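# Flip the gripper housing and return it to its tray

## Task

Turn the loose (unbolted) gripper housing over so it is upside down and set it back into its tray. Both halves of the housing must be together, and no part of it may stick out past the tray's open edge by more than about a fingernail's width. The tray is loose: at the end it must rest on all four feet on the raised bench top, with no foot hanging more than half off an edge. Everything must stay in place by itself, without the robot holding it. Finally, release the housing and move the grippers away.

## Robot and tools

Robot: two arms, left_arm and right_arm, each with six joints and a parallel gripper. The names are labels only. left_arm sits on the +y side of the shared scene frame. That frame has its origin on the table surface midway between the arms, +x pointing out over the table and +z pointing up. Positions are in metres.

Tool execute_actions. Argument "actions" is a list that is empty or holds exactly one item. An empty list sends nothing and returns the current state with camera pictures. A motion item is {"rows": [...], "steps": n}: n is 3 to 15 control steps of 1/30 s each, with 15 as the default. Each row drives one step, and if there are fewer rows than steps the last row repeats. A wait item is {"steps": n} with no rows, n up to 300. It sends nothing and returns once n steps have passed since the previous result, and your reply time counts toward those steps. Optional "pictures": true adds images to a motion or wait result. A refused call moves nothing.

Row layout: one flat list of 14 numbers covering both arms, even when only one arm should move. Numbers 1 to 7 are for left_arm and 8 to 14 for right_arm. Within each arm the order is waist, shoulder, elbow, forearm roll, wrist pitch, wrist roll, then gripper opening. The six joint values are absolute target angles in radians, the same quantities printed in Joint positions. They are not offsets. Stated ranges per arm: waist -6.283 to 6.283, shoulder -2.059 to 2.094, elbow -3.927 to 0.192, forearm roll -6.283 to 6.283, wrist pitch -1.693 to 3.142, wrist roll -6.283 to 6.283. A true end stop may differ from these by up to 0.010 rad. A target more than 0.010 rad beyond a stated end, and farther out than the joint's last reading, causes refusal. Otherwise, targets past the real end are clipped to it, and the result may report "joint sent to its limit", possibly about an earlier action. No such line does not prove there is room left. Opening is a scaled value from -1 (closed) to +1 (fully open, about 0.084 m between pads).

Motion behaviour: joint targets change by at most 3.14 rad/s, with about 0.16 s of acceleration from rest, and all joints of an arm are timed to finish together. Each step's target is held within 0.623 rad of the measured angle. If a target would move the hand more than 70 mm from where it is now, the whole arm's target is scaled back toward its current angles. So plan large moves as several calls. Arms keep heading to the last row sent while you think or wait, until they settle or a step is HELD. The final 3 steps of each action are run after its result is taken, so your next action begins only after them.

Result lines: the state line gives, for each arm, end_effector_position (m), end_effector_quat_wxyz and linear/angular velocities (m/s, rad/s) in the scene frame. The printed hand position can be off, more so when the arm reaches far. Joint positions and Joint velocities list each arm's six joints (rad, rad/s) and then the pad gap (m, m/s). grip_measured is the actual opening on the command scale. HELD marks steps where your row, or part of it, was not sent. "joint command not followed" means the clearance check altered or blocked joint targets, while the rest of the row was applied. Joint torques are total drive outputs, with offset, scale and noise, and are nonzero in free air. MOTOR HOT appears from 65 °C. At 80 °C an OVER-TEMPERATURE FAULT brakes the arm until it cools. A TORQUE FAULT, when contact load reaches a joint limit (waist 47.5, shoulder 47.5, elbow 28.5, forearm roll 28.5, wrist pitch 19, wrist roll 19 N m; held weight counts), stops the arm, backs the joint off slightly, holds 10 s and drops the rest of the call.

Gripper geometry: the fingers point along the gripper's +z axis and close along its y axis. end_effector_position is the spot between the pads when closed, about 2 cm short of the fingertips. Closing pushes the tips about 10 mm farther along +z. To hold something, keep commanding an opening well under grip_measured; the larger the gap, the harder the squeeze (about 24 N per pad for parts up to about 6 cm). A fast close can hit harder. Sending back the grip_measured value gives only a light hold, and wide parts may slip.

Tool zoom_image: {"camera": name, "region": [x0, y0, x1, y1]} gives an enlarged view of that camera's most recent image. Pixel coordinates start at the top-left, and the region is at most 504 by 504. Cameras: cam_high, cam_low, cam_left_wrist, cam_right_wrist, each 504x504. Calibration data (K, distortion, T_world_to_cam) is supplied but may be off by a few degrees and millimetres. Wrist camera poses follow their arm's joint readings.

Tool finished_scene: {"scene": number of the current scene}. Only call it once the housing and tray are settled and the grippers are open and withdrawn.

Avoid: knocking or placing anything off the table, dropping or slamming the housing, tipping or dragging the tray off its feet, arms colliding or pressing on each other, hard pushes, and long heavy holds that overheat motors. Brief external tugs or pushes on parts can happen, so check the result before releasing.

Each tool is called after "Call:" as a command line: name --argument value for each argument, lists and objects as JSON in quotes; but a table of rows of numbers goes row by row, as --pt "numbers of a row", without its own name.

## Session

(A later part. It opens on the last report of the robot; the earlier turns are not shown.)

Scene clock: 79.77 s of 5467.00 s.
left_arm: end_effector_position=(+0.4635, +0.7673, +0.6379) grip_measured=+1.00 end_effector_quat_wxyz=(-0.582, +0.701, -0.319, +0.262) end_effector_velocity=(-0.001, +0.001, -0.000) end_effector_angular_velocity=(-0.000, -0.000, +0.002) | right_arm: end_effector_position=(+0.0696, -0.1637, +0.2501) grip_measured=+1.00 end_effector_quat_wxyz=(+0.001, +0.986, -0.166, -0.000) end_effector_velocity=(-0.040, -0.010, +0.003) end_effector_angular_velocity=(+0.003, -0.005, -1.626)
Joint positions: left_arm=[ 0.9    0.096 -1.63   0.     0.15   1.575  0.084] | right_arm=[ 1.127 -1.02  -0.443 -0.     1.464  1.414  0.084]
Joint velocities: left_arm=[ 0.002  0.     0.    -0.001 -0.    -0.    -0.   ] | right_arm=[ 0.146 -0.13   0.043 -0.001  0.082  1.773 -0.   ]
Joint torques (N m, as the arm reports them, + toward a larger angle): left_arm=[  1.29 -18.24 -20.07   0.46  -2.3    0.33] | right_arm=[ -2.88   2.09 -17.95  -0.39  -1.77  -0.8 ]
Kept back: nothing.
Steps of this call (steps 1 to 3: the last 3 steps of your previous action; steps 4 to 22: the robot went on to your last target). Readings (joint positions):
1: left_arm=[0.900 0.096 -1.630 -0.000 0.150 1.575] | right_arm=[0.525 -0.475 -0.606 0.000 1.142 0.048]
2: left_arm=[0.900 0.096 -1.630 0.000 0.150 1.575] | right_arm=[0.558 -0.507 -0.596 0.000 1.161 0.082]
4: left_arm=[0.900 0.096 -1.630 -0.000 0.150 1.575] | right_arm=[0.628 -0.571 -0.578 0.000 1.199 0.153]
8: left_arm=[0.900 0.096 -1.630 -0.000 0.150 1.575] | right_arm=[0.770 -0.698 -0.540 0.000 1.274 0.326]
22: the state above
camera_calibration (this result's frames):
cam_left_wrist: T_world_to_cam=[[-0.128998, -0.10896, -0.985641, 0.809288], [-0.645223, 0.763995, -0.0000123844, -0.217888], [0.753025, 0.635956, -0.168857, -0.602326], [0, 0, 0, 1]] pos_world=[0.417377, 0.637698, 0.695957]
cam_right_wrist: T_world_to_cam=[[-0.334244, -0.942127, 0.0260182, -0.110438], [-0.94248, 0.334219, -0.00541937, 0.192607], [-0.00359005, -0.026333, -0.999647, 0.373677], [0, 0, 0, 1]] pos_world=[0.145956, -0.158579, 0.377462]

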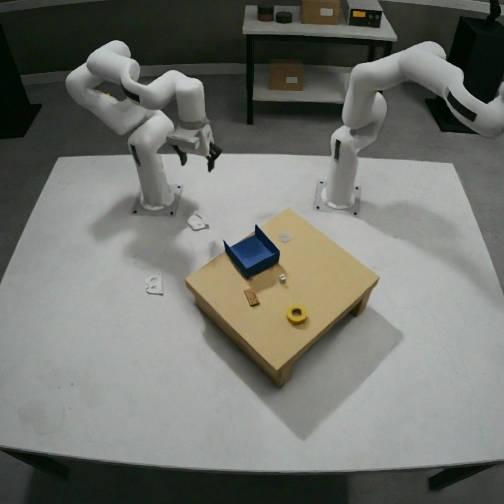

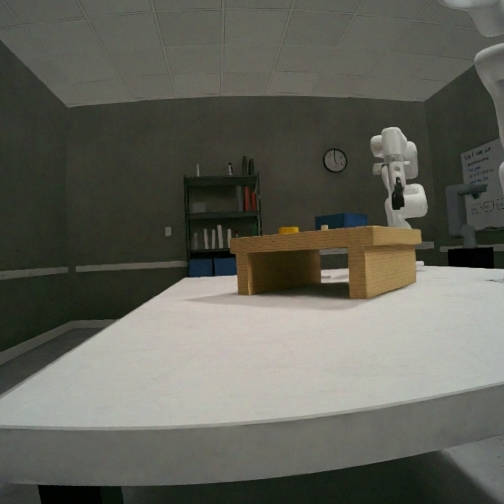

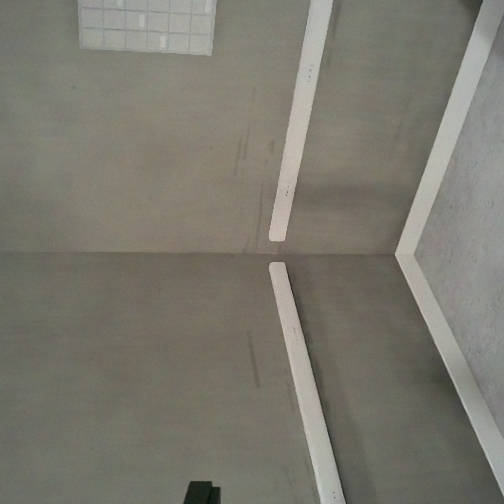

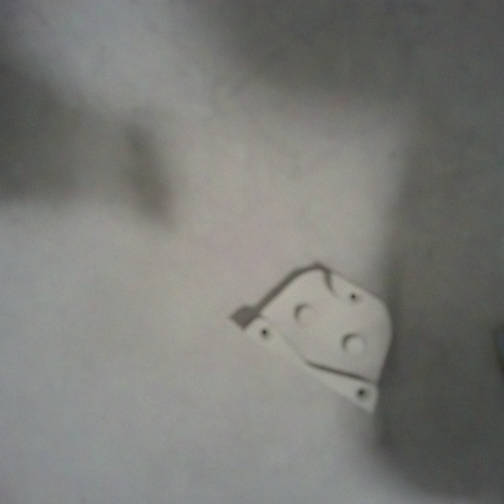

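Call:
execute_actions --actions '[{"rows":[[0.9,0.096,-1.63,0,0.15,1.575,1,0.2,-0.156,-0.737,0,0.893,-0.277,0.7]],"steps":15}]'

Call:
execute_actions --actions '[{"steps":25}]'

Call:
execute_actions --actions '[{"rows":[[0.9,0.096,-1.63,0,0.15,1.575,1,0.2,0.13,-0.638,0,0.508,-0.277,0.7]],"steps":15}]'

Call:
execute_actions --actions '[{"rows":[[0.9,0.096,-1.63,0,0.15,1.575,1,0.2,0.13,-0.638,0,0.508,-0.277,0.7],[0.9,0.096,-1.63,0,0.15,1.575,1,0.2,0.13,-0.638,0,0.508,-0.277,0.7],[0.9,0.096,-1.63,0,0.15,1.575,1,0.2,0.13,-0.638,0,0.508,-0.277,0.7],[0.9,0.096,-1.63,0,0.15,1.575,1,0.2,0.13,-0.638,0,0.508,-0.277,0.35],[0.9,0.096,-1.63,0,0.15,1.575,1,0.2,0.13,-0.638,0,0.508,-0.277,0.35],[0.9,0.096,-1.63,0,0.15,1.575,1,0.2,0.13,-0.638,0,0.508,-0.277,0.35],[0.9,0.096,-1.63,0,0.15,1.575,1,0.2,0.13,-0.638,0,0.508,-0.277,-0.1]],"steps":15}]'

Scene clock: 85.30 s of 5467.00 s.
left_arm: end_effector_position=(+0.4635, +0.7673, +0.6379) grip_measured=+1.00 end_effector_quat_wxyz=(-0.582, +0.701, -0.319, +0.262) end_effector_velocity=(-0.000, +0.000, +0.000) end_effector_angular_velocity=(+0.001, +0.000, +0.000) | right_arm: end_effector_position=(+0.1889, -0.1428, +0.2463) grip_measured=+0.70 end_effector_quat_wxyz=(-0.026, +0.971, -0.236, +0.017) end_effector_velocity=(+0.367, -0.086, -0.121) end_effector_angular_velocity=(-0.137, +0.049, -0.007)
Joint positions: left_arm=[ 0.9    0.096 -1.63  -0.     0.15   1.575  0.084] | right_arm=[ 0.804 -0.695 -0.576 -0.     1.209  1.234  0.073]
Joint velocities: left_arm=[ 0.     0.    -0.001  0.001 -0.    -0.    -0.   ] | right_arm=[-1.045  1.025 -0.301 -0.002 -0.595 -1.04  -0.   ]
Joint torques (N m, as the arm reports them, + toward a larger angle): left_arm=[  1.49 -18.28 -20.01   0.26  -2.32   0.41] | right_arm=[ -1.62  -8.35 -17.08  -0.7   -1.4    0.08]
Steps of this call (steps 1 to 30: the robot went on to your last target; steps 31 to 90: nothing new was sent; then 2.13 s passed at rest; steps 91 to 102: the first 12 steps of this action). Readings (joint positions):
91: left_arm=[0.900 0.096 -1.630 -0.000 0.150 1.575] | right_arm=[1.140 -1.031 -0.440 0.000 1.471 1.571]
92: left_arm=[0.900 0.096 -1.630 0.000 0.150 1.575] | right_arm=[1.135 -1.026 -0.442 0.000 1.466 1.565]
94: left_arm=[0.900 0.096 -1.630 0.000 0.150 1.575] | right_arm=[1.091 -0.983 -0.464 0.000 1.423 1.518]
98: left_arm=[0.900 0.096 -1.630 -0.000 0.150 1.575] | right_arm=[0.945 -0.836 -0.529 0.000 1.301 1.375]
102: the state above

Scene clock: 86.13 s of 5467.00 s.
left_arm: end_effector_position=(+0.4635, +0.7673, +0.6379) grip_measured=+1.00 end_effector_quat_wxyz=(-0.582, +0.701, -0.319, +0.262) end_effector_velocity=(-0.000, +0.001, -0.001) end_effector_angular_velocity=(-0.001, +0.001, +0.001) | right_arm: end_effector_position=(+0.3642, -0.2854, +0.1518) grip_measured=+0.70 end_effector_quat_wxyz=(+0.000, +0.983, +0.184, -0.000) end_effector_velocity=(+0.020, -0.027, -0.013) end_effector_angular_velocity=(+0.002, -0.007, +0.724)
Joint positions: left_arm=[ 0.9    0.096 -1.63  -0.     0.15   1.575  0.084] | right_arm=[ 0.207 -0.162 -0.735 -0.     0.897 -0.211  0.073]
Joint velocities: left_arm=[ 0.001  0.     0.001 -0.001  0.     0.    -0.   ] | right_arm=[-0.076  0.069 -0.028  0.001 -0.048 -0.801  0.   ]
Joint torques (N m, as the arm reports them, + toward a larger angle): left_arm=[  1.34 -18.38 -20.01   0.23  -2.37   0.42] | right_arm=[  0.79 -21.08 -17.5   -0.57  -1.68   0.46]
Kept back: nothing.
Steps of this call (steps 1 to 3: the last 3 steps of your previous action; steps 4 to 25: the robot went on to your last target). Readings (joint positions):
1: left_arm=[0.900 0.096 -1.630 0.000 0.150 1.575] | right_arm=[0.769 -0.662 -0.585 -0.000 1.190 1.200]
2: left_arm=[0.900 0.096 -1.630 -0.000 0.150 1.575] | right_arm=[0.734 -0.630 -0.594 -0.000 1.172 1.164]
4: left_arm=[0.900 0.096 -1.630 0.000 0.150 1.575] | right_arm=[0.667 -0.571 -0.612 -0.000 1.137 1.091]
8: left_arm=[0.900 0.096 -1.630 0.000 0.150 1.575] | right_arm=[0.543 -0.460 -0.645 -0.000 1.072 0.924]
25: the state above

Scene clock: 86.53 s of 5467.00 s.
left_arm: end_effector_position=(+0.4635, +0.7673, +0.6379) grip_measured=+1.00 end_effector_quat_wxyz=(-0.582, +0.701, -0.319, +0.262) end_effector_velocity=(-0.000, +0.000, -0.000) end_effector_angular_velocity=(-0.001, -0.001, +0.001) | right_arm: end_effector_position=(+0.3650, -0.2880, +0.0393) grip_measured=+0.70 end_effector_quat_wxyz=(-0.000, +0.977, +0.212, -0.005) end_effector_velocity=(-0.041, -0.010, -0.174) end_effector_angular_velocity=(-0.006, +0.048, +0.030)
Joint positions: left_arm=[ 0.9    0.096 -1.63   0.     0.15   1.575  0.084] | right_arm=[ 0.201  0.102 -0.645  0.     0.553 -0.274  0.073]
Joint velocities: left_arm=[ 0.001  0.     0.001 -0.001 -0.001  0.    -0.   ] | right_arm=[-0.008  0.405  0.157  0.001 -0.514 -0.039 -0.   ]
Joint torques (N m, as the arm reports them, + toward a larger angle): left_arm=[  1.29 -18.02 -20.     0.27  -2.41   0.37] | right_arm=[ -0.28 -35.33 -18.9    0.05  -1.75   0.2 ]
Steps of this call (steps 1 to 12: the first 12 steps of this action). Readings (joint positions):
1: left_arm=[0.900 0.096 -1.630 0.000 0.150 1.575] | right_arm=[0.205 -0.161 -0.735 0.000 0.895 -0.232]
2: left_arm=[0.900 0.096 -1.630 0.000 0.150 1.575] | right_arm=[0.204 -0.156 -0.735 0.000 0.889 -0.245]
4: left_arm=[0.900 0.096 -1.630 -0.000 0.150 1.575] | right_arm=[0.204 -0.124 -0.728 -0.000 0.839 -0.255]
8: left_arm=[0.900 0.096 -1.630 -0.000 0.150 1.575] | right_arm=[0.202 0.004 -0.679 0.000 0.679 -0.264]
12: the state above

Scene clock: 87.03 s of 5467.00 s.
left_arm: end_effector_position=(+0.4635, +0.7673, +0.6379) grip_measured=+1.00 end_effector_quat_wxyz=(-0.582, +0.701, -0.319, +0.262) end_effector_velocity=(+0.000, -0.000, +0.000) end_effector_angular_velocity=(+0.002, +0.001, -0.000) | right_arm: end_effector_position=(+0.3665, -0.2880, +0.0296) grip_measured=-0.11 end_effector_quat_wxyz=(+0.000, +0.977, +0.213, +0.001) end_effector_velocity=(+0.002, +0.001, +0.000) end_effector_angular_velocity=(+0.001, -0.004, +0.000)
Joint positions: left_arm=[ 0.9    0.096 -1.63   0.     0.15   1.575  0.084] | right_arm=[ 0.2    0.129 -0.638 -0.     0.508 -0.277  0.039]
Joint velocities: left_arm=[-0.     0.    -0.     0.002  0.     0.    -0.   ] | right_arm=[ 0.001  0.003 -0.003  0.001 -0.003 -0.    -0.005]
Joint torques (N m, as the arm reports them, + toward a larger angle): left_arm=[  1.18 -18.05 -19.99   0.25  -2.47   0.35] | right_arm=[ -1.15 -22.58 -13.23  -0.56  -1.38   0.11]
Steps of this call (steps 1 to 3: the last 3 steps of your previous action; steps 4 to 15: the first 12 steps of this action). Readings (joint positions):
4: left_arm=[0.900 0.096 -1.630 0.000 0.150 1.575] | right_arm=[0.200 0.124 -0.640 0.000 0.517 -0.276]
5: left_arm=[0.900 0.096 -1.630 0.000 0.150 1.575] | right_arm=[0.200 0.125 -0.641 -0.000 0.514 -0.276]
7: left_arm=[0.900 0.096 -1.630 -0.000 0.150 1.575] | right_arm=[0.200 0.127 -0.640 -0.000 0.511 -0.277]
11: left_arm=[0.900 0.096 -1.630 0.000 0.150 1.575] | right_arm=[0.200 0.129 -0.639 -0.000 0.509 -0.277]
15: the state above

Call:
execute_actions --actions '[{"rows":[[0.9,0.096,-1.63,0,0.15,1.575,1,0.2,0.125,-0.64,0,0.515,-0.277,0.75],[0.9,0.096,-1.63,0,0.15,1.575,1,0.2,0.125,-0.64,0,0.515,-0.277,0.75],[0.9,0.096,-1.63,0,0.15,1.575,1,0.2,0.125,-0.64,0,0.515,-0.277,0.75],[0.9,0.096,-1.63,0,0.15,1.575,1,0.2,0.125,-0.64,0,0.515,-0.277,0.75],[0.9,0.096,-1.63,0,0.15,1.575,1,0.2,0.125,-0.64,0,0.515,-0.277,0.75],[0.9,0.096,-1.63,0,0.15,1.575,1,0.2,0.125,-0.64,0,0.515,-0.277,0.75],[0.9,0.096,-1.63,0,0.15,1.575,1,0.2,0.146,-0.637,0,0.491,-0.277,0.75]],"steps":15}]' --pictures true

Scene clock: 87.57 s of 5467.00 s.
left_arm: end_effector_position=(+0.4635, +0.7673, +0.6379) grip_measured=+1.00 end_effector_quat_wxyz=(-0.582, +0.701, -0.319, +0.262) end_effector_velocity=(+0.001, -0.000, -0.001) end_effector_angular_velocity=(-0.002, +0.000, -0.001) | right_arm: end_effector_position=(+0.3654, -0.2882, +0.0245) grip_measured=+0.75 end_effector_quat_wxyz=(-0.000, +0.977, +0.213, -0.001) end_effector_velocity=(-0.008, -0.002, -0.023) end_effector_angular_velocity=(-0.003, +0.018, -0.001)
Joint positions: left_arm=[ 0.9    0.096 -1.63  -0.     0.15   1.575  0.084] | right_arm=[ 0.2    0.143 -0.637  0.     0.496 -0.277  0.075]
Joint velocities: left_arm=[-0.001  0.     0.    -0.001  0.001  0.     0.   ] | right_arm=[-0.001  0.054  0.016  0.    -0.052 -0.     0.   ]
Joint torques (N m, as the arm reports them, + toward a larger angle): left_arm=[  1.2  -18.35 -20.     0.39  -2.41   0.38] | right_arm=[ -0.92 -24.57 -14.41  -0.37  -1.53   0.01]
Steps of this call (steps 1 to 3: the last 3 steps of your previous action; step 4: the robot went on to your last target; steps 5 to 16: the first 12 steps of this action). Readings (joint positions):
5: left_arm=[0.900 0.096 -1.630 0.000 0.150 1.575] | right_arm=[0.200 0.129 -0.639 -0.000 0.508 -0.277]
6: left_arm=[0.900 0.096 -1.630 -0.000 0.150 1.575] | right_arm=[0.200 0.129 -0.638 0.000 0.510 -0.277]
8: left_arm=[0.900 0.096 -1.630 -0.000 0.150 1.575] | right_arm=[0.200 0.127 -0.639 0.000 0.512 -0.277]
12: left_arm=[0.900 0.096 -1.630 -0.000 0.150 1.575] | right_arm=[0.200 0.128 -0.640 -0.000 0.510 -0.277]
16: the state above
camera_calibration (this result's frames):
cam_left_wrist: T_world_to_cam=[[-0.128998, -0.108959, -0.985641, 0.809288], [-0.645223, 0.763995, -0.0000123238, -0.217888], [0.753025, 0.635956, -0.168857, -0.602326], [0, 0, 0, 1]] pos_world=[0.417377, 0.637698, 0.695957]
cam_right_wrist: T_world_to_cam=[[0.410285, -0.911643, 0.0239509, -0.386206], [-0.911862, -0.410481, -0.00369133, 0.285973], [0.0131966, -0.0203254, -0.999706, 0.141599], [0, 0, 0, 1]] pos_world=[0.417354, -0.231818, 0.151863]

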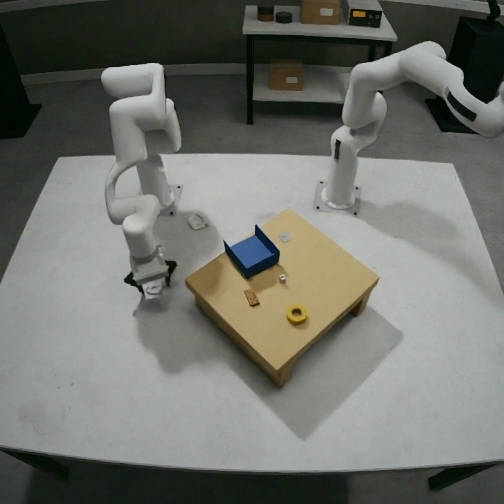

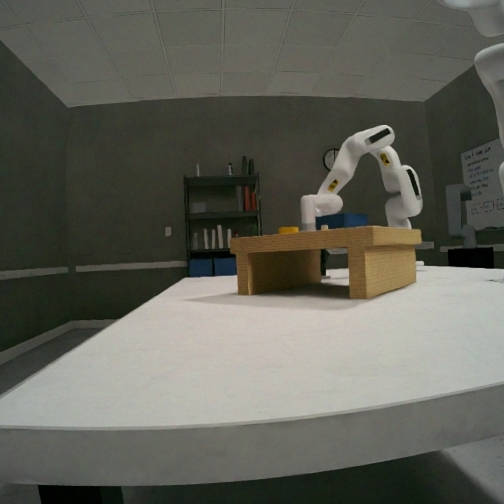

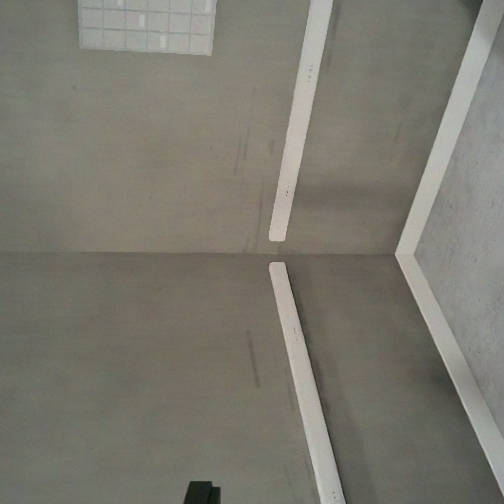

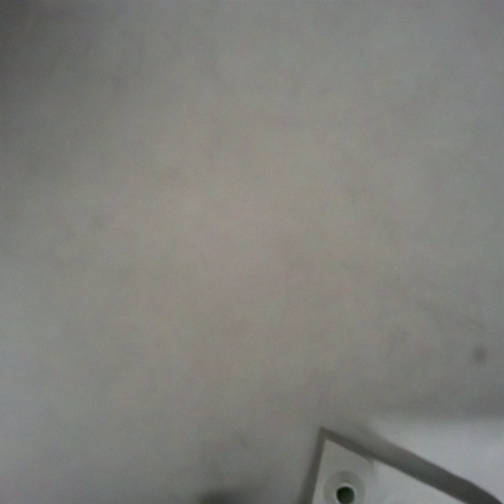

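Close at this height.

Call:
execute_actions --actions '[{"rows":[[0.9,0.096,-1.63,0,0.15,1.575,1,0.2,0.146,-0.637,0,0.491,-0.277,0.35],[0.9,0.096,-1.63,0,0.15,1.575,1,0.2,0.146,-0.637,0,0.491,-0.277,0.35],[0.9,0.096,-1.63,0,0.15,1.575,1,0.2,0.146,-0.637,0,0.491,-0.277,0.35],[0.9,0.096,-1.63,0,0.15,1.575,1,0.2,0.146,-0.637,0,0.491,-0.277,0.35],[0.9,0.096,-1.63,0,0.15,1.575,1,0.2,0.146,-0.637,0,0.491,-0.277,-0.2]],"steps":14}]'

Scene clock: 88.03 s of 5467.00 s.
left_arm: end_effector_position=(+0.4635, +0.7673, +0.6379) grip_measured=+1.00 end_effector_quat_wxyz=(-0.582, +0.701, -0.319, +0.262) end_effector_velocity=(+0.001, -0.001, +0.000) end_effector_angular_velocity=(-0.001, -0.002, -0.002) | right_arm: end_effector_position=(+0.3666, -0.2880, +0.0241) grip_measured=+0.14 end_effector_quat_wxyz=(+0.000, +0.977, +0.213, +0.001) end_effector_velocity=(-0.000, -0.000, -0.000) end_effector_angular_velocity=(-0.000, +0.001, +0.000)
Joint positions: left_arm=[ 0.9    0.096 -1.63  -0.     0.15   1.575  0.084] | right_arm=[ 0.2    0.146 -0.638 -0.     0.491 -0.277  0.05 ]
Joint velocities: left_arm=[-0.002 -0.     0.    -0.002 -0.    -0.    -0.   ] | right_arm=[ 0.     0.     0.001 -0.    -0.    -0.     0.   ]
Joint torques (N m, as the arm reports them, + toward a larger angle): left_arm=[  1.26 -18.45 -19.78   0.34  -2.4    0.34] | right_arm=[ -1.59 -21.51 -12.26  -0.32  -1.11   0.11]
Steps of this call (steps 1 to 3: the last 3 steps of your previous action; steps 4 to 14: the first 11 steps of this action). Readings (joint positions):
4: left_arm=[0.900 0.096 -1.630 -0.000 0.150 1.575] | right_arm=[0.200 0.145 -0.637 0.000 0.492 -0.277]
5: left_arm=[0.900 0.096 -1.630 0.000 0.150 1.575] | right_arm=[0.200 0.145 -0.637 -0.000 0.492 -0.277]
7: left_arm=[0.900 0.096 -1.630 -0.000 0.150 1.575] | right_arm=[0.200 0.146 -0.637 -0.000 0.491 -0.277]
11: left_arm=[0.900 0.096 -1.630 0.000 0.150 1.575] | right_arm=[0.200 0.145 -0.638 -0.000 0.491 -0.277]
14: the state above

Call:
execute_actions --actions '[{"rows":[[0.9,0.096,-1.63,0,0.15,1.575,1,0.2,-0.156,-0.737,0,0.893,-0.277,-0.3]],"steps":15}]'

Call:
execute_actions --actions '[{"rows":[[0.9,0.096,-1.63,0,0.15,1.575,1,0.3,-0.1,-1.2,0,1.3,0.3,-0.3]],"steps":15}]'

Call:
execute_actions --actions '[{"rows":[[0.9,0.096,-1.63,0,0.15,1.575,1,0.88,0.14,-1.52,0,1.38,1.571,-0.3]],"steps":15}]'

Call:
execute_actions --actions '[{"steps":22}]' --pictures true

Scene clock: 88.60 s of 5467.00 s.
left_arm: end_effector_position=(+0.4635, +0.7673, +0.6379) grip_measured=+1.00 end_effector_quat_wxyz=(-0.582, +0.701, -0.319, +0.262) end_effector_velocity=(+0.000, +0.000, -0.001) end_effector_angular_velocity=(-0.001, +0.001, +0.000) | right_arm: end_effector_position=(+0.3707, -0.2873, +0.1373) grip_measured=+0.13 end_effector_quat_wxyz=(+0.000, +0.977, +0.213, +0.004) end_effector_velocity=(-0.014, -0.002, +0.214) end_effector_angular_velocity=(+0.009, -0.057, -0.001)
Joint positions: left_arm=[ 0.9    0.096 -1.63   0.     0.15   1.575  0.084] | right_arm=[ 0.2   -0.122 -0.728 -0.     0.842 -0.277  0.05 ]
Joint velocities: left_arm=[ 0.     0.     0.    -0.001  0.001  0.     0.   ] | right_arm=[-0.001 -0.476 -0.175 -0.     0.593 -0.     0.   ]
Joint torques (N m, as the arm reports them, + toward a larger angle): left_arm=[  1.18 -18.13 -20.05   0.35  -2.29   0.39] | right_arm=[ -1.35  -6.77 -11.55  -0.11  -1.71   0.06]
Steps of this call (steps 1 to 3: the last 3 steps of your previous action; steps 4 to 5: the robot went on to your last target; steps 6 to 17: the first 12 steps of this action). Readings (joint positions):
6: left_arm=[0.900 0.096 -1.630 0.000 0.150 1.575] | right_arm=[0.200 0.145 -0.638 -0.000 0.491 -0.277]
7: left_arm=[0.900 0.096 -1.630 -0.000 0.150 1.575] | right_arm=[0.200 0.143 -0.638 0.000 0.497 -0.277]
9: left_arm=[0.900 0.096 -1.630 0.000 0.150 1.575] | right_arm=[0.200 0.111 -0.644 0.000 0.547 -0.277]
13: left_arm=[0.900 0.096 -1.630 0.000 0.150 1.575] | right_arm=[0.200 -0.019 -0.693 0.000 0.709 -0.277]
17: the state above

Scene clock: 89.10 s of 5467.00 s.
left_arm: end_effector_position=(+0.4635, +0.7673, +0.6379) grip_measured=+1.00 end_effector_quat_wxyz=(-0.582, +0.701, -0.319, +0.262) end_effector_velocity=(-0.001, +0.001, +0.001) end_effector_angular_velocity=(+0.001, -0.002, +0.002) | right_arm: end_effector_position=(+0.4030, -0.2493, +0.2485) grip_measured=+0.13 end_effector_quat_wxyz=(+0.000, +0.999, +0.040, -0.001) end_effector_velocity=(+0.067, +0.123, +0.341) end_effector_angular_velocity=(+0.003, -0.027, -1.102)
Joint positions: left_arm=[ 0.9    0.096 -1.63  -0.     0.15   1.575  0.084] | right_arm=[ 0.274 -0.112 -1.077  0.     1.19   0.147  0.05 ]
Joint velocities: left_arm=[ 0.002 -0.    -0.    -0.    -0.002 -0.     0.   ] | right_arm=[ 0.237  0.109 -1.093 -0.002  0.956  1.339  0.   ]
Joint torques (N m, as the arm reports them, + toward a larger angle): left_arm=[  1.34 -18.28 -20.16   0.46  -2.37   0.32] | right_arm=[ -1.47 -21.96 -17.24  -0.39  -1.63  -0.32]
Steps of this call (steps 1 to 3: the last 3 steps of your previous action; steps 4 to 15: the first 12 steps of this action). Readings (joint positions):
4: left_arm=[0.900 0.096 -1.630 0.000 0.150 1.575] | right_arm=[0.200 -0.149 -0.735 0.000 0.883 -0.277]
5: left_arm=[0.900 0.096 -1.630 -0.000 0.150 1.575] | right_arm=[0.201 -0.149 -0.738 0.000 0.891 -0.271]
7: left_arm=[0.900 0.096 -1.630 0.000 0.150 1.575] | right_arm=[0.208 -0.142 -0.772 0.000 0.928 -0.222]
11: left_arm=[0.900 0.096 -1.630 -0.000 0.150 1.575] | right_arm=[0.241 -0.127 -0.928 0.000 1.058 -0.038]
15: the state above

Scene clock: 89.60 s of 5467.00 s.
left_arm: end_effector_position=(+0.4635, +0.7673, +0.6379) grip_measured=+1.00 end_effector_quat_wxyz=(-0.582, +0.701, -0.319, +0.262) end_effector_velocity=(-0.000, +0.000, -0.000) end_effector_angular_velocity=(-0.001, +0.000, +0.001) | right_arm: end_effector_position=(+0.3906, -0.1104, +0.2916) grip_measured=+0.13 end_effector_quat_wxyz=(+0.000, +0.999, -0.050, -0.000) end_effector_velocity=(-0.103, +0.362, +0.026) end_effector_angular_velocity=(-0.001, +0.002, -0.512)
Joint positions: left_arm=[ 0.9    0.096 -1.63   0.     0.15   1.575  0.084] | right_arm=[ 0.564  0.009 -1.335  0.     1.326  0.617  0.05 ]
Joint velocities: left_arm=[ 0.001 -0.     0.001 -0.     0.     0.     0.   ] | right_arm=[ 0.757  0.313 -0.437  0.001  0.127  1.268  0.   ]
Joint torques (N m, as the arm reports them, + toward a larger angle): left_arm=[  1.26 -18.07 -20.15   0.26  -2.27   0.42] | right_arm=[ -1.42 -26.13 -18.39  -0.12  -1.38   0.35]
Steps of this call (steps 1 to 3: the last 3 steps of your previous action; steps 4 to 15: the first 12 steps of this action). Readings (joint positions):
4: left_arm=[0.900 0.096 -1.630 -0.000 0.150 1.575] | right_arm=[0.295 -0.104 -1.177 0.000 1.274 0.266]
5: left_arm=[0.900 0.096 -1.630 0.000 0.150 1.575] | right_arm=[0.301 -0.102 -1.187 -0.000 1.282 0.282]
7: left_arm=[0.900 0.096 -1.630 -0.000 0.150 1.575] | right_arm=[0.342 -0.083 -1.212 -0.001 1.291 0.331]
11: left_arm=[0.900 0.096 -1.630 -0.000 0.150 1.575] | right_arm=[0.460 -0.034 -1.275 0.000 1.309 0.463]
15: the state above

Scene clock: 90.33 s of 5467.00 s.
left_arm: end_effector_position=(+0.4635, +0.7673, +0.6379) grip_measured=+1.00 end_effector_quat_wxyz=(-0.582, +0.701, -0.319, +0.262) end_effector_velocity=(+0.001, -0.001, -0.000) end_effector_angular_velocity=(+0.000, +0.001, -0.002) | right_arm: end_effector_position=(+0.3209, +0.0345, +0.3010) grip_measured=+0.13 end_effector_quat_wxyz=(-0.000, +0.933, -0.360, +0.000) end_effector_velocity=(-0.004, +0.005, +0.001) end_effector_angular_velocity=(+0.001, -0.002, -0.037)
Joint positions: left_arm=[ 0.9    0.096 -1.63   0.     0.15   1.575  0.084] | right_arm=[ 0.878  0.139 -1.519 -0.     1.38   1.566  0.05 ]
Joint velocities: left_arm=[-0.002  0.     0.001  0.001  0.     0.     0.   ] | right_arm=[ 0.012  0.004 -0.008 -0.001  0.002  0.049  0.   ]
Joint torques (N m, as the arm reports them, + toward a larger angle): left_arm=[  1.39 -18.26 -20.07   0.34  -2.33   0.4 ] | right_arm=[ -1.67 -28.83 -18.21  -0.46  -1.51  -0.01]
Kept back: nothing.
Steps of this call (steps 1 to 3: the last 3 steps of your previous action; steps 4 to 22: the robot went on to your last target). Readings (joint positions):
1: left_arm=[0.900 0.096 -1.630 0.000 0.150 1.575] | right_arm=[0.589 0.020 -1.350 0.000 1.331 0.661]
2: left_arm=[0.900 0.096 -1.630 0.000 0.150 1.575] | right_arm=[0.613 0.030 -1.364 0.000 1.335 0.707]
4: left_arm=[0.900 0.096 -1.630 -0.000 0.150 1.575] | right_arm=[0.661 0.050 -1.392 0.000 1.343 0.808]
8: left_arm=[0.900 0.096 -1.630 0.000 0.150 1.575] | right_arm=[0.750 0.086 -1.444 0.000 1.358 1.058]
22: the state above
camera_calibration (this result's frames):
cam_left_wrist: T_world_to_cam=[[-0.128998, -0.108959, -0.985641, 0.809288], [-0.645223, 0.763995, -0.0000123572, -0.217888], [0.753025, 0.635956, -0.168857, -0.602326], [0, 0, 0, 1]] pos_world=[0.417377, 0.637698, 0.695957]
cam_right_wrist: T_world_to_cam=[[-0.676169, -0.736343, 0.0243773, 0.262079], [-0.736644, 0.676256, -0.00574481, 0.28577], [-0.0122551, -0.0218418, -0.999686, 0.433334], [0, 0, 0, 1]] pos_world=[0.393031, 0.00919101, 0.428451]

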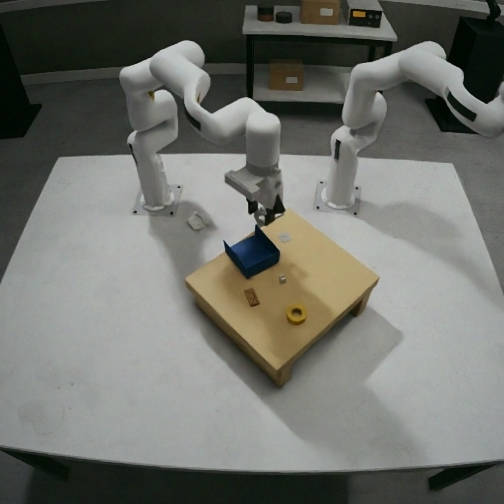

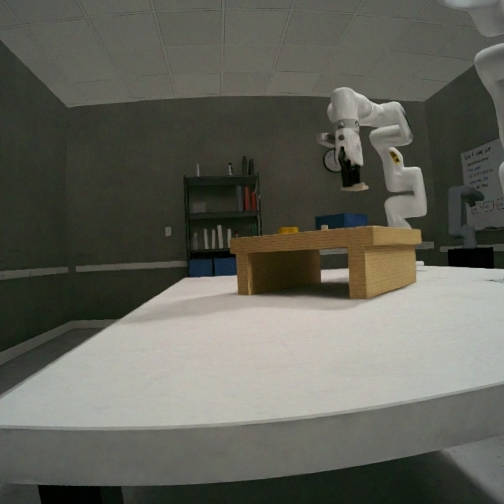

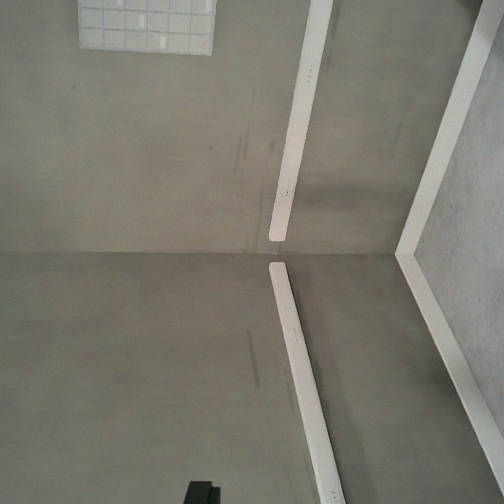

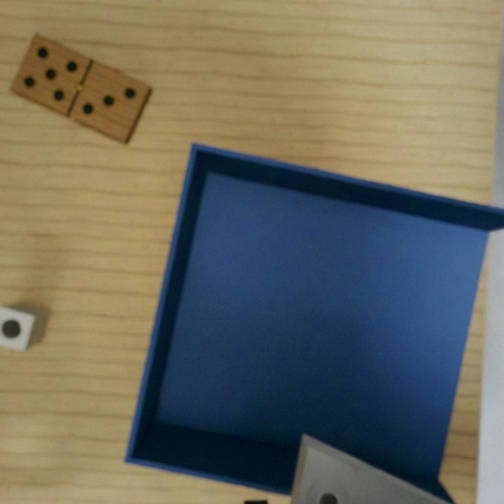

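Call:
execute_actions --actions '[{"rows":[[0.9,0.096,-1.63,0,0.15,1.575,1,0.796,0.085,-1.26,0,1.175,0,-0.3]],"steps":15}]'

Call:
execute_actions --actions '[{"steps":18}]'

Call:
execute_actions --actions '[{"rows":[[0.9,0.096,-1.63,0,0.15,1.575,1,0.796,0.115,-1.175,0,1.06,0,-0.3],[0.9,0.096,-1.63,0,0.15,1.575,1,0.796,0.115,-1.175,0,1.06,0,-0.3],[0.9,0.096,-1.63,0,0.15,1.575,1,0.796,0.115,-1.175,0,1.06,0,-0.3],[0.9,0.096,-1.63,0,0.15,1.575,1,0.796,0.115,-1.175,0,1.06,0,-0.3],[0.9,0.096,-1.63,0,0.15,1.575,1,0.796,0.115,-1.175,0,1.06,0,-0.3],[0.9,0.096,-1.63,0,0.15,1.575,1,0.796,0.115,-1.175,0,1.06,0,-0.3],[0.9,0.096,-1.63,0,0.15,1.575,1,0.796,0.13,-1.155,0,1.025,0,-0.3]],"steps":15}]'

Call:
execute_actions --actions '[{"steps":6}]' --pictures true

Scene clock: 91.00 s of 5467.00 s.
left_arm: end_effector_position=(+0.4635, +0.7673, +0.6379) grip_measured=+1.00 end_effector_quat_wxyz=(-0.582, +0.701, -0.319, +0.262) end_effector_velocity=(-0.000, +0.000, +0.000) end_effector_angular_velocity=(+0.000, -0.000, +0.000) | right_arm: end_effector_position=(+0.3343, -0.0031, +0.2417) grip_measured=+0.13 end_effector_quat_wxyz=(+0.002, +0.999, -0.048, -0.002) end_effector_velocity=(+0.018, -0.068, -0.093) end_effector_angular_velocity=(+0.032, -0.005, +2.694)
Joint positions: left_arm=[ 0.9    0.096 -1.63   0.     0.15   1.575  0.084] | right_arm=[ 0.807  0.095 -1.296 -0.     1.208  0.856  0.05 ]
Joint velocities: left_arm=[ 0.    -0.001  0.    -0.     0.     0.    -0.   ] | right_arm=[-0.124 -0.09   0.385  0.001 -0.321 -2.818  0.   ]
Joint torques (N m, as the arm reports them, + toward a larger angle): left_arm=[  1.09 -18.16 -20.01   0.43  -2.42   0.38] | right_arm=[  2.38 -30.12 -21.75  -0.43  -1.62   0.27]
Steps of this call (steps 1 to 8: the robot went on to your last target; steps 9 to 20: the first 12 steps of this action). Readings (joint positions):
9: left_arm=[0.900 0.096 -1.630 0.000 0.150 1.575] | right_arm=[0.880 0.140 -1.520 -0.000 1.380 1.570]
10: left_arm=[0.900 0.096 -1.630 0.000 0.150 1.575] | right_arm=[0.879 0.139 -1.518 0.000 1.378 1.565]
12: left_arm=[0.900 0.096 -1.630 0.000 0.150 1.575] | right_arm=[0.874 0.134 -1.500 0.000 1.361 1.516]
16: left_arm=[0.900 0.096 -1.630 0.000 0.150 1.575] | right_arm=[0.837 0.112 -1.389 -0.000 1.277 1.232]
20: the state above

Scene clock: 91.60 s of 5467.00 s.
left_arm: end_effector_position=(+0.4635, +0.7673, +0.6379) grip_measured=+1.00 end_effector_quat_wxyz=(-0.582, +0.701, -0.319, +0.262) end_effector_velocity=(+0.000, -0.000, +0.001) end_effector_angular_velocity=(+0.000, -0.001, -0.000) | right_arm: end_effector_position=(+0.3363, -0.0089, +0.2340) grip_measured=+0.13 end_effector_quat_wxyz=(-0.000, +0.931, +0.364, +0.000) end_effector_velocity=(-0.001, +0.000, -0.001) end_effector_angular_velocity=(+0.000, +0.000, +0.037)
Joint positions: left_arm=[ 0.9    0.096 -1.63   0.     0.15   1.575  0.084] | right_arm=[ 0.796  0.085 -1.26   0.     1.175  0.003  0.05 ]
Joint velocities: left_arm=[-0.    -0.    -0.    -0.    -0.001 -0.     0.   ] | right_arm=[ 0.001 -0.     0.002  0.    -0.001 -0.036  0.   ]
Joint torques (N m, as the arm reports them, + toward a larger angle): left_arm=[  1.23 -18.1  -20.19   0.33  -2.25   0.38] | right_arm=[ -0.17 -27.35 -18.45  -0.4   -1.51   0.02]
Kept back: nothing.
Steps of this call (steps 1 to 3: the last 3 steps of your previous action; steps 4 to 18: the robot went on to your last target). Readings (joint positions):
1: left_arm=[0.900 0.096 -1.630 0.000 0.150 1.575] | right_arm=[0.804 0.092 -1.286 -0.000 1.199 0.762]
2: left_arm=[0.900 0.096 -1.630 -0.000 0.150 1.575] | right_arm=[0.802 0.090 -1.278 -0.000 1.192 0.667]
4: left_arm=[0.900 0.096 -1.630 0.000 0.150 1.575] | right_arm=[0.799 0.087 -1.270 -0.000 1.183 0.479]
8: left_arm=[0.900 0.096 -1.630 0.000 0.150 1.575] | right_arm=[0.797 0.085 -1.263 0.000 1.177 0.155]
18: the state above

Scene clock: 92.00 s of 5467.00 s.
left_arm: end_effector_position=(+0.4635, +0.7673, +0.6379) grip_measured=+1.00 end_effector_quat_wxyz=(-0.582, +0.701, -0.319, +0.262) end_effector_velocity=(-0.001, +0.000, -0.000) end_effector_angular_velocity=(+0.000, +0.000, +0.001) | right_arm: end_effector_position=(+0.3370, -0.0084, +0.1851) grip_measured=+0.14 end_effector_quat_wxyz=(-0.001, +0.931, +0.366, +0.002) end_effector_velocity=(+0.019, +0.018, -0.003) end_effector_angular_velocity=(+0.072, -0.078, +0.002)
Joint positions: left_arm=[ 0.9    0.096 -1.63  -0.     0.15   1.575  0.084] | right_arm=[ 0.796  0.124 -1.165 -0.     1.035  0.     0.05 ]
Joint velocities: left_arm=[ 0.001 -0.     0.001  0.    -0.     0.     0.   ] | right_arm=[ 0.002  0.011  0.021 -0.    -0.137 -0.    -0.005]
Joint torques (N m, as the arm reports them, + toward a larger angle): left_arm=[  1.56 -18.22 -20.08   0.5   -2.29   0.43] | right_arm=[ -0.47 -20.46 -12.69  -0.55  -0.92   0.4 ]
Steps of this call (steps 1 to 12: the first 12 steps of this action). Readings (joint positions):
1: left_arm=[0.900 0.096 -1.630 -0.000 0.150 1.575] | right_arm=[0.796 0.085 -1.260 0.000 1.175 0.002]
2: left_arm=[0.900 0.096 -1.630 0.000 0.150 1.575] | right_arm=[0.796 0.086 -1.257 -0.000 1.169 0.002]
4: left_arm=[0.900 0.096 -1.630 -0.000 0.150 1.575] | right_arm=[0.796 0.093 -1.232 -0.000 1.129 0.001]
8: left_arm=[0.900 0.096 -1.630 -0.000 0.150 1.575] | right_arm=[0.796 0.116 -1.177 0.000 1.070 0.000]
12: the state above

Scene clock: 92.20 s of 5467.00 s.
left_arm: end_effector_position=(+0.4635, +0.7673, +0.6379) grip_measured=+1.00 end_effector_quat_wxyz=(-0.582, +0.701, -0.319, +0.262) end_effector_velocity=(-0.001, +0.001, -0.000) end_effector_angular_velocity=(+0.000, +0.000, +0.003) | right_arm: end_effector_position=(+0.3377, -0.0077, +0.1839) grip_measured=+0.16 end_effector_quat_wxyz=(-0.002, +0.931, +0.366, +0.005) end_effector_velocity=(-0.001, -0.001, -0.005) end_effector_angular_velocity=(-0.002, +0.003, -0.000)
Joint positions: left_arm=[ 0.9    0.096 -1.63   0.     0.15   1.575  0.084] | right_arm=[ 0.796  0.125 -1.161 -0.     1.026 -0.     0.051]
Joint velocities: left_arm=[ 0.003  0.    -0.     0.001  0.    -0.     0.   ] | right_arm=[-0.     0.004  0.009  0.    -0.01   0.     0.001]
Joint torques (N m, as the arm reports them, + toward a larger angle): left_arm=[  1.38 -18.3  -20.14   0.3   -2.29   0.36] | right_arm=[ -0.3  -12.47  -9.02  -0.21  -1.46   0.17]
Kept back: nothing.
Steps of this call (steps 1 to 3: the last 3 steps of your previous action; steps 4 to 6: the robot went on to your last target). Readings (joint positions):
1: left_arm=[0.900 0.096 -1.630 0.000 0.150 1.575] | right_arm=[0.796 0.125 -1.163 -0.000 1.032 0.000]
2: left_arm=[0.900 0.096 -1.630 -0.000 0.150 1.575] | right_arm=[0.796 0.125 -1.163 -0.000 1.029 0.000]
4: left_arm=[0.900 0.096 -1.630 -0.000 0.150 1.575] | right_arm=[0.796 0.125 -1.162 -0.000 1.027 0.000]
6: the state above
camera_calibration (this result's frames):
cam_left_wrist: T_world_to_cam=[[-0.128998, -0.10896, -0.985641, 0.809288], [-0.645223, 0.763995, -0.0000124947, -0.217888], [0.753026, 0.635956, -0.168857, -0.602326], [0, 0, 0, 1]] pos_world=[0.417377, 0.637698, 0.695957]
cam_right_wrist: T_world_to_cam=[[0.675301, -0.737136, 0.0244717, -0.21125], [-0.73701, -0.675703, -0.0155796, 0.31753], [0.0280199, -0.00751499, -0.999579, 0.302065], [0, 0, 0, 1]] pos_world=[0.368216, 0.0611061, 0.312055]

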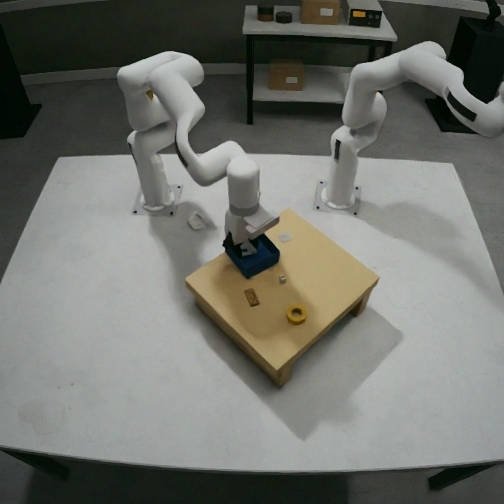

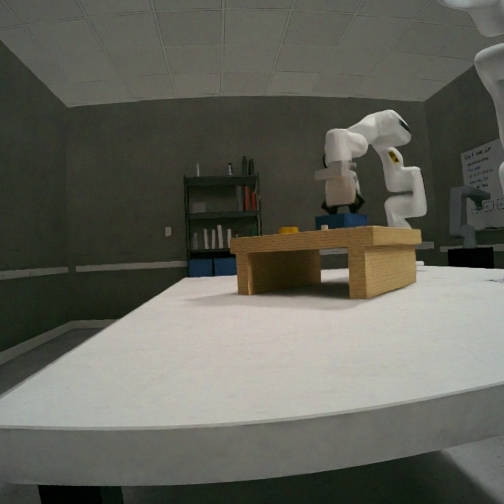

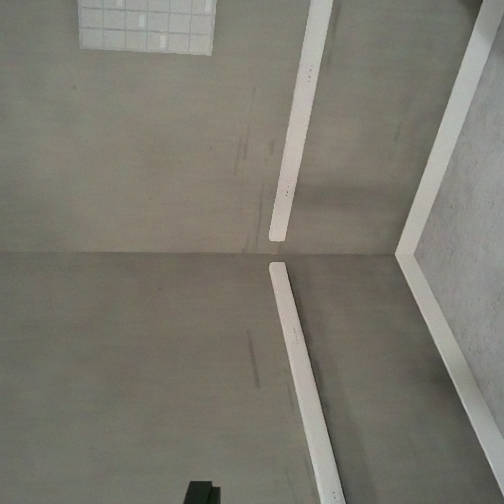

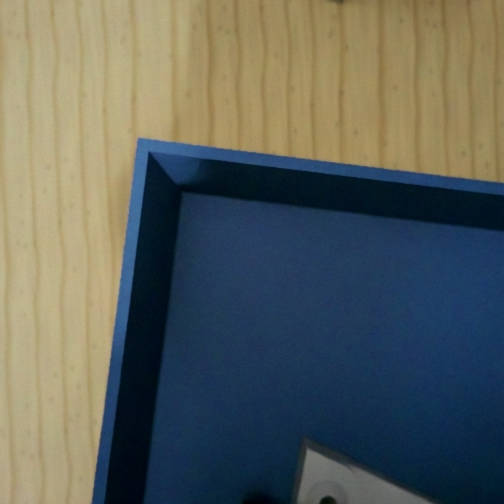

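Call:
execute_actions --actions '[{"rows":[[0.9,0.096,-1.63,0,0.15,1.575,1,0.796,0.125,-1.162,0,1.035,0,0.0],[0.9,0.096,-1.63,0,0.15,1.575,1,0.796,0.125,-1.162,0,1.035,0,0.2],[0.9,0.096,-1.63,0,0.15,1.575,1,0.796,0.125,-1.162,0,1.035,0,0.3],[0.9,0.096,-1.63,0,0.15,1.575,1,0.796,0.125,-1.162,0,1.035,0,0.3],[0.9,0.096,-1.63,0,0.15,1.575,1,0.796,0.125,-1.162,0,1.035,0,0.4],[0.9,0.096,-1.63,0,0.15,1.575,1,0.796,0.125,-1.162,0,1.035,0,0.5],[0.9,0.096,-1.63,0,0.15,1.575,1,0.796,0.125,-1.162,0,1.035,0,0.6]],"steps":12}]'

Call:
execute_actions --actions '[{"rows":[[0.9,0.096,-1.63,0,0.15,1.575,1,0.796,0.085,-1.26,0,1.175,0,0.6]],"steps":12}]'

Call:
execute_actions --actions '[{"rows":[[0.9,0.096,-1.63,0,0.15,1.575,1,0.88,0.14,-1.52,0,1.38,1.571,-1]],"steps":15}]'

Call:
execute_actions --actions '[{"steps":16}]' --pictures true

Scene clock: 92.80 s of 5467.00 s.
left_arm: end_effector_position=(+0.4635, +0.7673, +0.6379) grip_measured=+1.00 end_effector_quat_wxyz=(-0.582, +0.701, -0.319, +0.262) end_effector_velocity=(-0.000, +0.000, -0.001) end_effector_angular_velocity=(-0.002, -0.000, +0.001) | right_arm: end_effector_position=(+0.3334, -0.0111, +0.1774) grip_measured=+0.58 end_effector_quat_wxyz=(+0.002, +0.931, +0.366, -0.006) end_effector_velocity=(+0.003, -0.021, -0.008) end_effector_angular_velocity=(-0.035, +0.021, -0.024)
Joint positions: left_arm=[ 0.9    0.096 -1.63  -0.     0.15   1.575  0.084] | right_arm=[ 0.797  0.131 -1.154  0.     1.035 -0.     0.068]
Joint velocities: left_arm=[ 0.001  0.     0.001 -0.001  0.    -0.    -0.   ] | right_arm=[-0.03  -0.     0.016 -0.014  0.023  0.     0.021]
Joint torques (N m, as the arm reports them, + toward a larger angle): left_arm=[  1.25 -18.17 -19.99   0.38  -2.37   0.4 ] | right_arm=[ -0.92 -27.93 -17.7   -0.8   -1.33  -0.04]
Steps of this call (steps 1 to 9: the robot went on to your last target; steps 10 to 18: the first 9 steps of this action). Readings (joint positions):
10: left_arm=[0.900 0.096 -1.630 0.000 0.150 1.575] | right_arm=[0.796 0.127 -1.160 -0.000 1.025 0.000]
11: left_arm=[0.900 0.096 -1.630 0.000 0.150 1.575] | right_arm=[0.796 0.127 -1.161 -0.000 1.026 0.000]
13: left_arm=[0.900 0.096 -1.630 0.000 0.150 1.575] | right_arm=[0.796 0.128 -1.161 0.000 1.029 0.000]
17: left_arm=[0.900 0.096 -1.630 -0.000 0.150 1.575] | right_arm=[0.798 0.131 -1.154 0.001 1.035 -0.000]
18: the state above

Scene clock: 93.20 s of 5467.00 s.
left_arm: end_effector_position=(+0.4635, +0.7673, +0.6379) grip_measured=+1.00 end_effector_quat_wxyz=(-0.582, +0.701, -0.319, +0.262) end_effector_velocity=(+0.000, -0.000, -0.000) end_effector_angular_velocity=(+0.001, +0.001, -0.000) | right_arm: end_effector_position=(+0.3382, -0.0074, +0.2336) grip_measured=+0.59 end_effector_quat_wxyz=(-0.002, +0.931, +0.366, +0.005) end_effector_velocity=(-0.018, -0.015, +0.021) end_effector_angular_velocity=(-0.059, +0.065, +0.002)
Joint positions: left_arm=[ 0.9    0.096 -1.63   0.     0.15   1.575  0.084] | right_arm=[ 0.796  0.085 -1.257 -0.     1.161 -0.     0.069]
Joint velocities: left_arm=[-0.     0.     0.     0.002 -0.    -0.    -0.   ] | right_arm=[ 0.003 -0.022 -0.054  0.002  0.163  0.    -0.   ]
Joint torques (N m, as the arm reports them, + toward a larger angle): left_arm=[  1.14 -18.07 -19.91   0.16  -2.41   0.43] | right_arm=[ -1.4  -21.59 -15.08  -0.26  -1.38   0.18]
Steps of this call (steps 1 to 3: the last 3 steps of your previous action; steps 4 to 12: the first 9 steps of this action). Readings (joint positions):
4: left_arm=[0.900 0.096 -1.630 0.000 0.150 1.575] | right_arm=[0.795 0.129 -1.157 -0.000 1.037 -0.000]
5: left_arm=[0.900 0.096 -1.630 0.000 0.150 1.575] | right_arm=[0.795 0.127 -1.161 -0.000 1.042 -0.000]
7: left_arm=[0.900 0.096 -1.630 -0.000 0.150 1.575] | right_arm=[0.795 0.117 -1.188 -0.000 1.086 -0.000]
11: left_arm=[0.900 0.096 -1.630 0.000 0.150 1.575] | right_arm=[0.796 0.087 -1.253 -0.000 1.155 -0.000]
12: the state above

Scene clock: 93.70 s of 5467.00 s.
left_arm: end_effector_position=(+0.4635, +0.7673, +0.6379) grip_measured=+1.00 end_effector_quat_wxyz=(-0.582, +0.701, -0.319, +0.262) end_effector_velocity=(+0.000, +0.000, -0.001) end_effector_angular_velocity=(-0.001, +0.001, -0.000) | right_arm: end_effector_position=(+0.3238, +0.0307, +0.2928) grip_measured=-1.00 end_effector_quat_wxyz=(-0.002, +0.999, +0.053, +0.002) end_effector_velocity=(-0.036, +0.058, +0.097) end_effector_angular_velocity=(-0.004, +0.026, -2.690)
Joint positions: left_arm=[ 0.9    0.096 -1.63   0.     0.15   1.575  0.084] | right_arm=[ 0.869  0.13  -1.483  0.     1.347  0.715  0.   ]
Joint velocities: left_arm=[-0.     0.001 -0.     0.     0.001  0.     0.   ] | right_arm=[ 0.127  0.085 -0.388 -0.001  0.324  2.817  0.   ]
Joint torques (N m, as the arm reports them, + toward a larger angle): left_arm=[  1.31 -18.27 -20.08   0.29  -2.34   0.33] | right_arm=[ -3.62 -25.66 -15.06  -0.23  -1.41   0.06]
Steps of this call (steps 1 to 3: the last 3 steps of your previous action; steps 4 to 15: the first 12 steps of this action). Readings (joint positions):
4: left_arm=[0.900 0.096 -1.630 0.000 0.150 1.575] | right_arm=[0.796 0.087 -1.257 -0.000 1.173 0.000]
5: left_arm=[0.900 0.096 -1.630 -0.000 0.150 1.575] | right_arm=[0.796 0.087 -1.259 -0.000 1.176 0.006]
7: left_arm=[0.900 0.096 -1.630 -0.000 0.150 1.575] | right_arm=[0.802 0.092 -1.278 -0.000 1.193 0.055]
11: left_arm=[0.900 0.096 -1.630 0.000 0.150 1.575] | right_arm=[0.838 0.114 -1.391 0.000 1.278 0.339]
15: the state above

Scene clock: 94.23 s of 5467.00 s.
left_arm: end_effector_position=(+0.4635, +0.7673, +0.6379) grip_measured=+1.00 end_effector_quat_wxyz=(-0.582, +0.701, -0.319, +0.262) end_effector_velocity=(+0.000, -0.000, -0.000) end_effector_angular_velocity=(-0.001, +0.000, -0.000) | right_arm: end_effector_position=(+0.3202, +0.0353, +0.3007) grip_measured=-1.00 end_effector_quat_wxyz=(+0.000, +0.934, -0.358, -0.000) end_effector_velocity=(-0.001, +0.001, +0.001) end_effector_angular_velocity=(+0.001, -0.001, -0.074)
Joint positions: left_arm=[ 0.9    0.096 -1.63  -0.     0.15   1.575  0.084] | right_arm=[ 0.88   0.14  -1.52  -0.     1.38   1.564  0.   ]
Joint velocities: left_arm=[-0.     0.     0.    -0.001  0.001 -0.    -0.   ] | right_arm=[ 0.003 -0.    -0.003  0.     0.002  0.076  0.   ]
Joint torques (N m, as the arm reports them, + toward a larger angle): left_arm=[  1.01 -18.06 -19.95   0.33  -2.29   0.34] | right_arm=[ -0.67 -29.06 -17.96  -0.39  -1.36  -0.13]
Kept back: nothing.
Steps of this call (steps 1 to 3: the last 3 steps of your previous action; steps 4 to 16: the robot went on to your last target). Readings (joint positions):
1: left_arm=[0.900 0.096 -1.630 -0.000 0.150 1.575] | right_arm=[0.872 0.133 -1.494 0.000 1.356 0.809]
2: left_arm=[0.900 0.096 -1.630 -0.000 0.150 1.575] | right_arm=[0.874 0.135 -1.501 0.000 1.363 0.903]
4: left_arm=[0.900 0.096 -1.630 -0.000 0.150 1.575] | right_arm=[0.877 0.138 -1.510 0.000 1.372 1.091]
8: left_arm=[0.900 0.096 -1.630 0.000 0.150 1.575] | right_arm=[0.879 0.140 -1.517 -0.000 1.378 1.416]
16: the state above
camera_calibration (this result's frames):
cam_left_wrist: T_world_to_cam=[[-0.128998, -0.10896, -0.985641, 0.809288], [-0.645223, 0.763995, -0.0000125855, -0.217888], [0.753025, 0.635956, -0.168857, -0.602326], [0, 0, 0, 1]] pos_world=[0.417377, 0.637698, 0.695957]
cam_right_wrist: T_world_to_cam=[[-0.672832, -0.739378, 0.0248367, 0.261098], [-0.739689, 0.672926, -0.00562117, 0.285691], [-0.0125571, -0.0221535, -0.999676, 0.433189], [0, 0, 0, 1]] pos_world=[0.392437, 0.010398, 0.428169]

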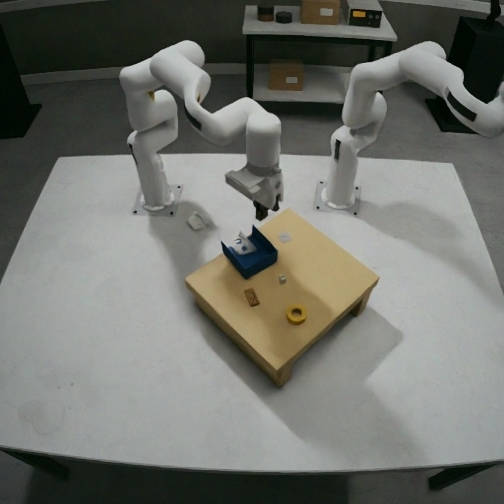

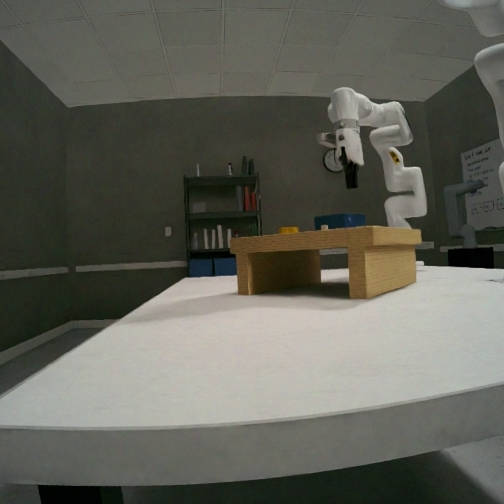

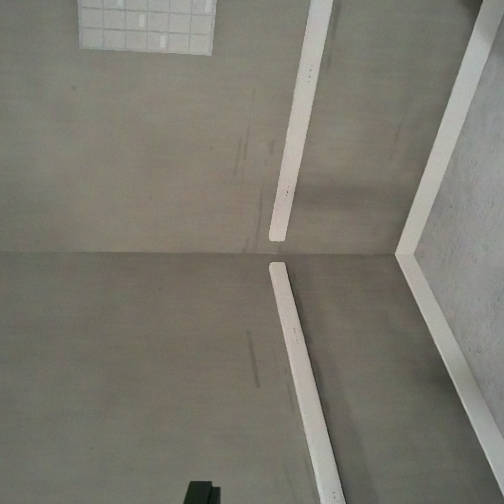

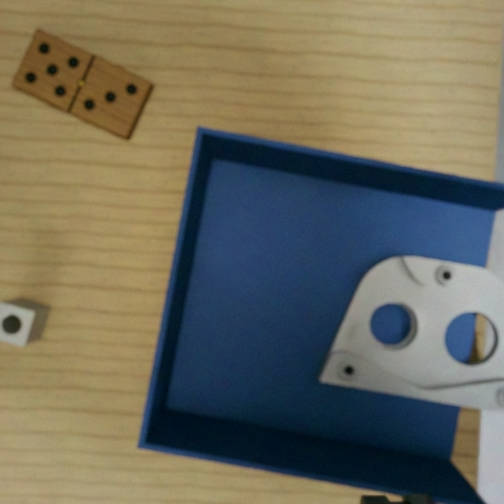

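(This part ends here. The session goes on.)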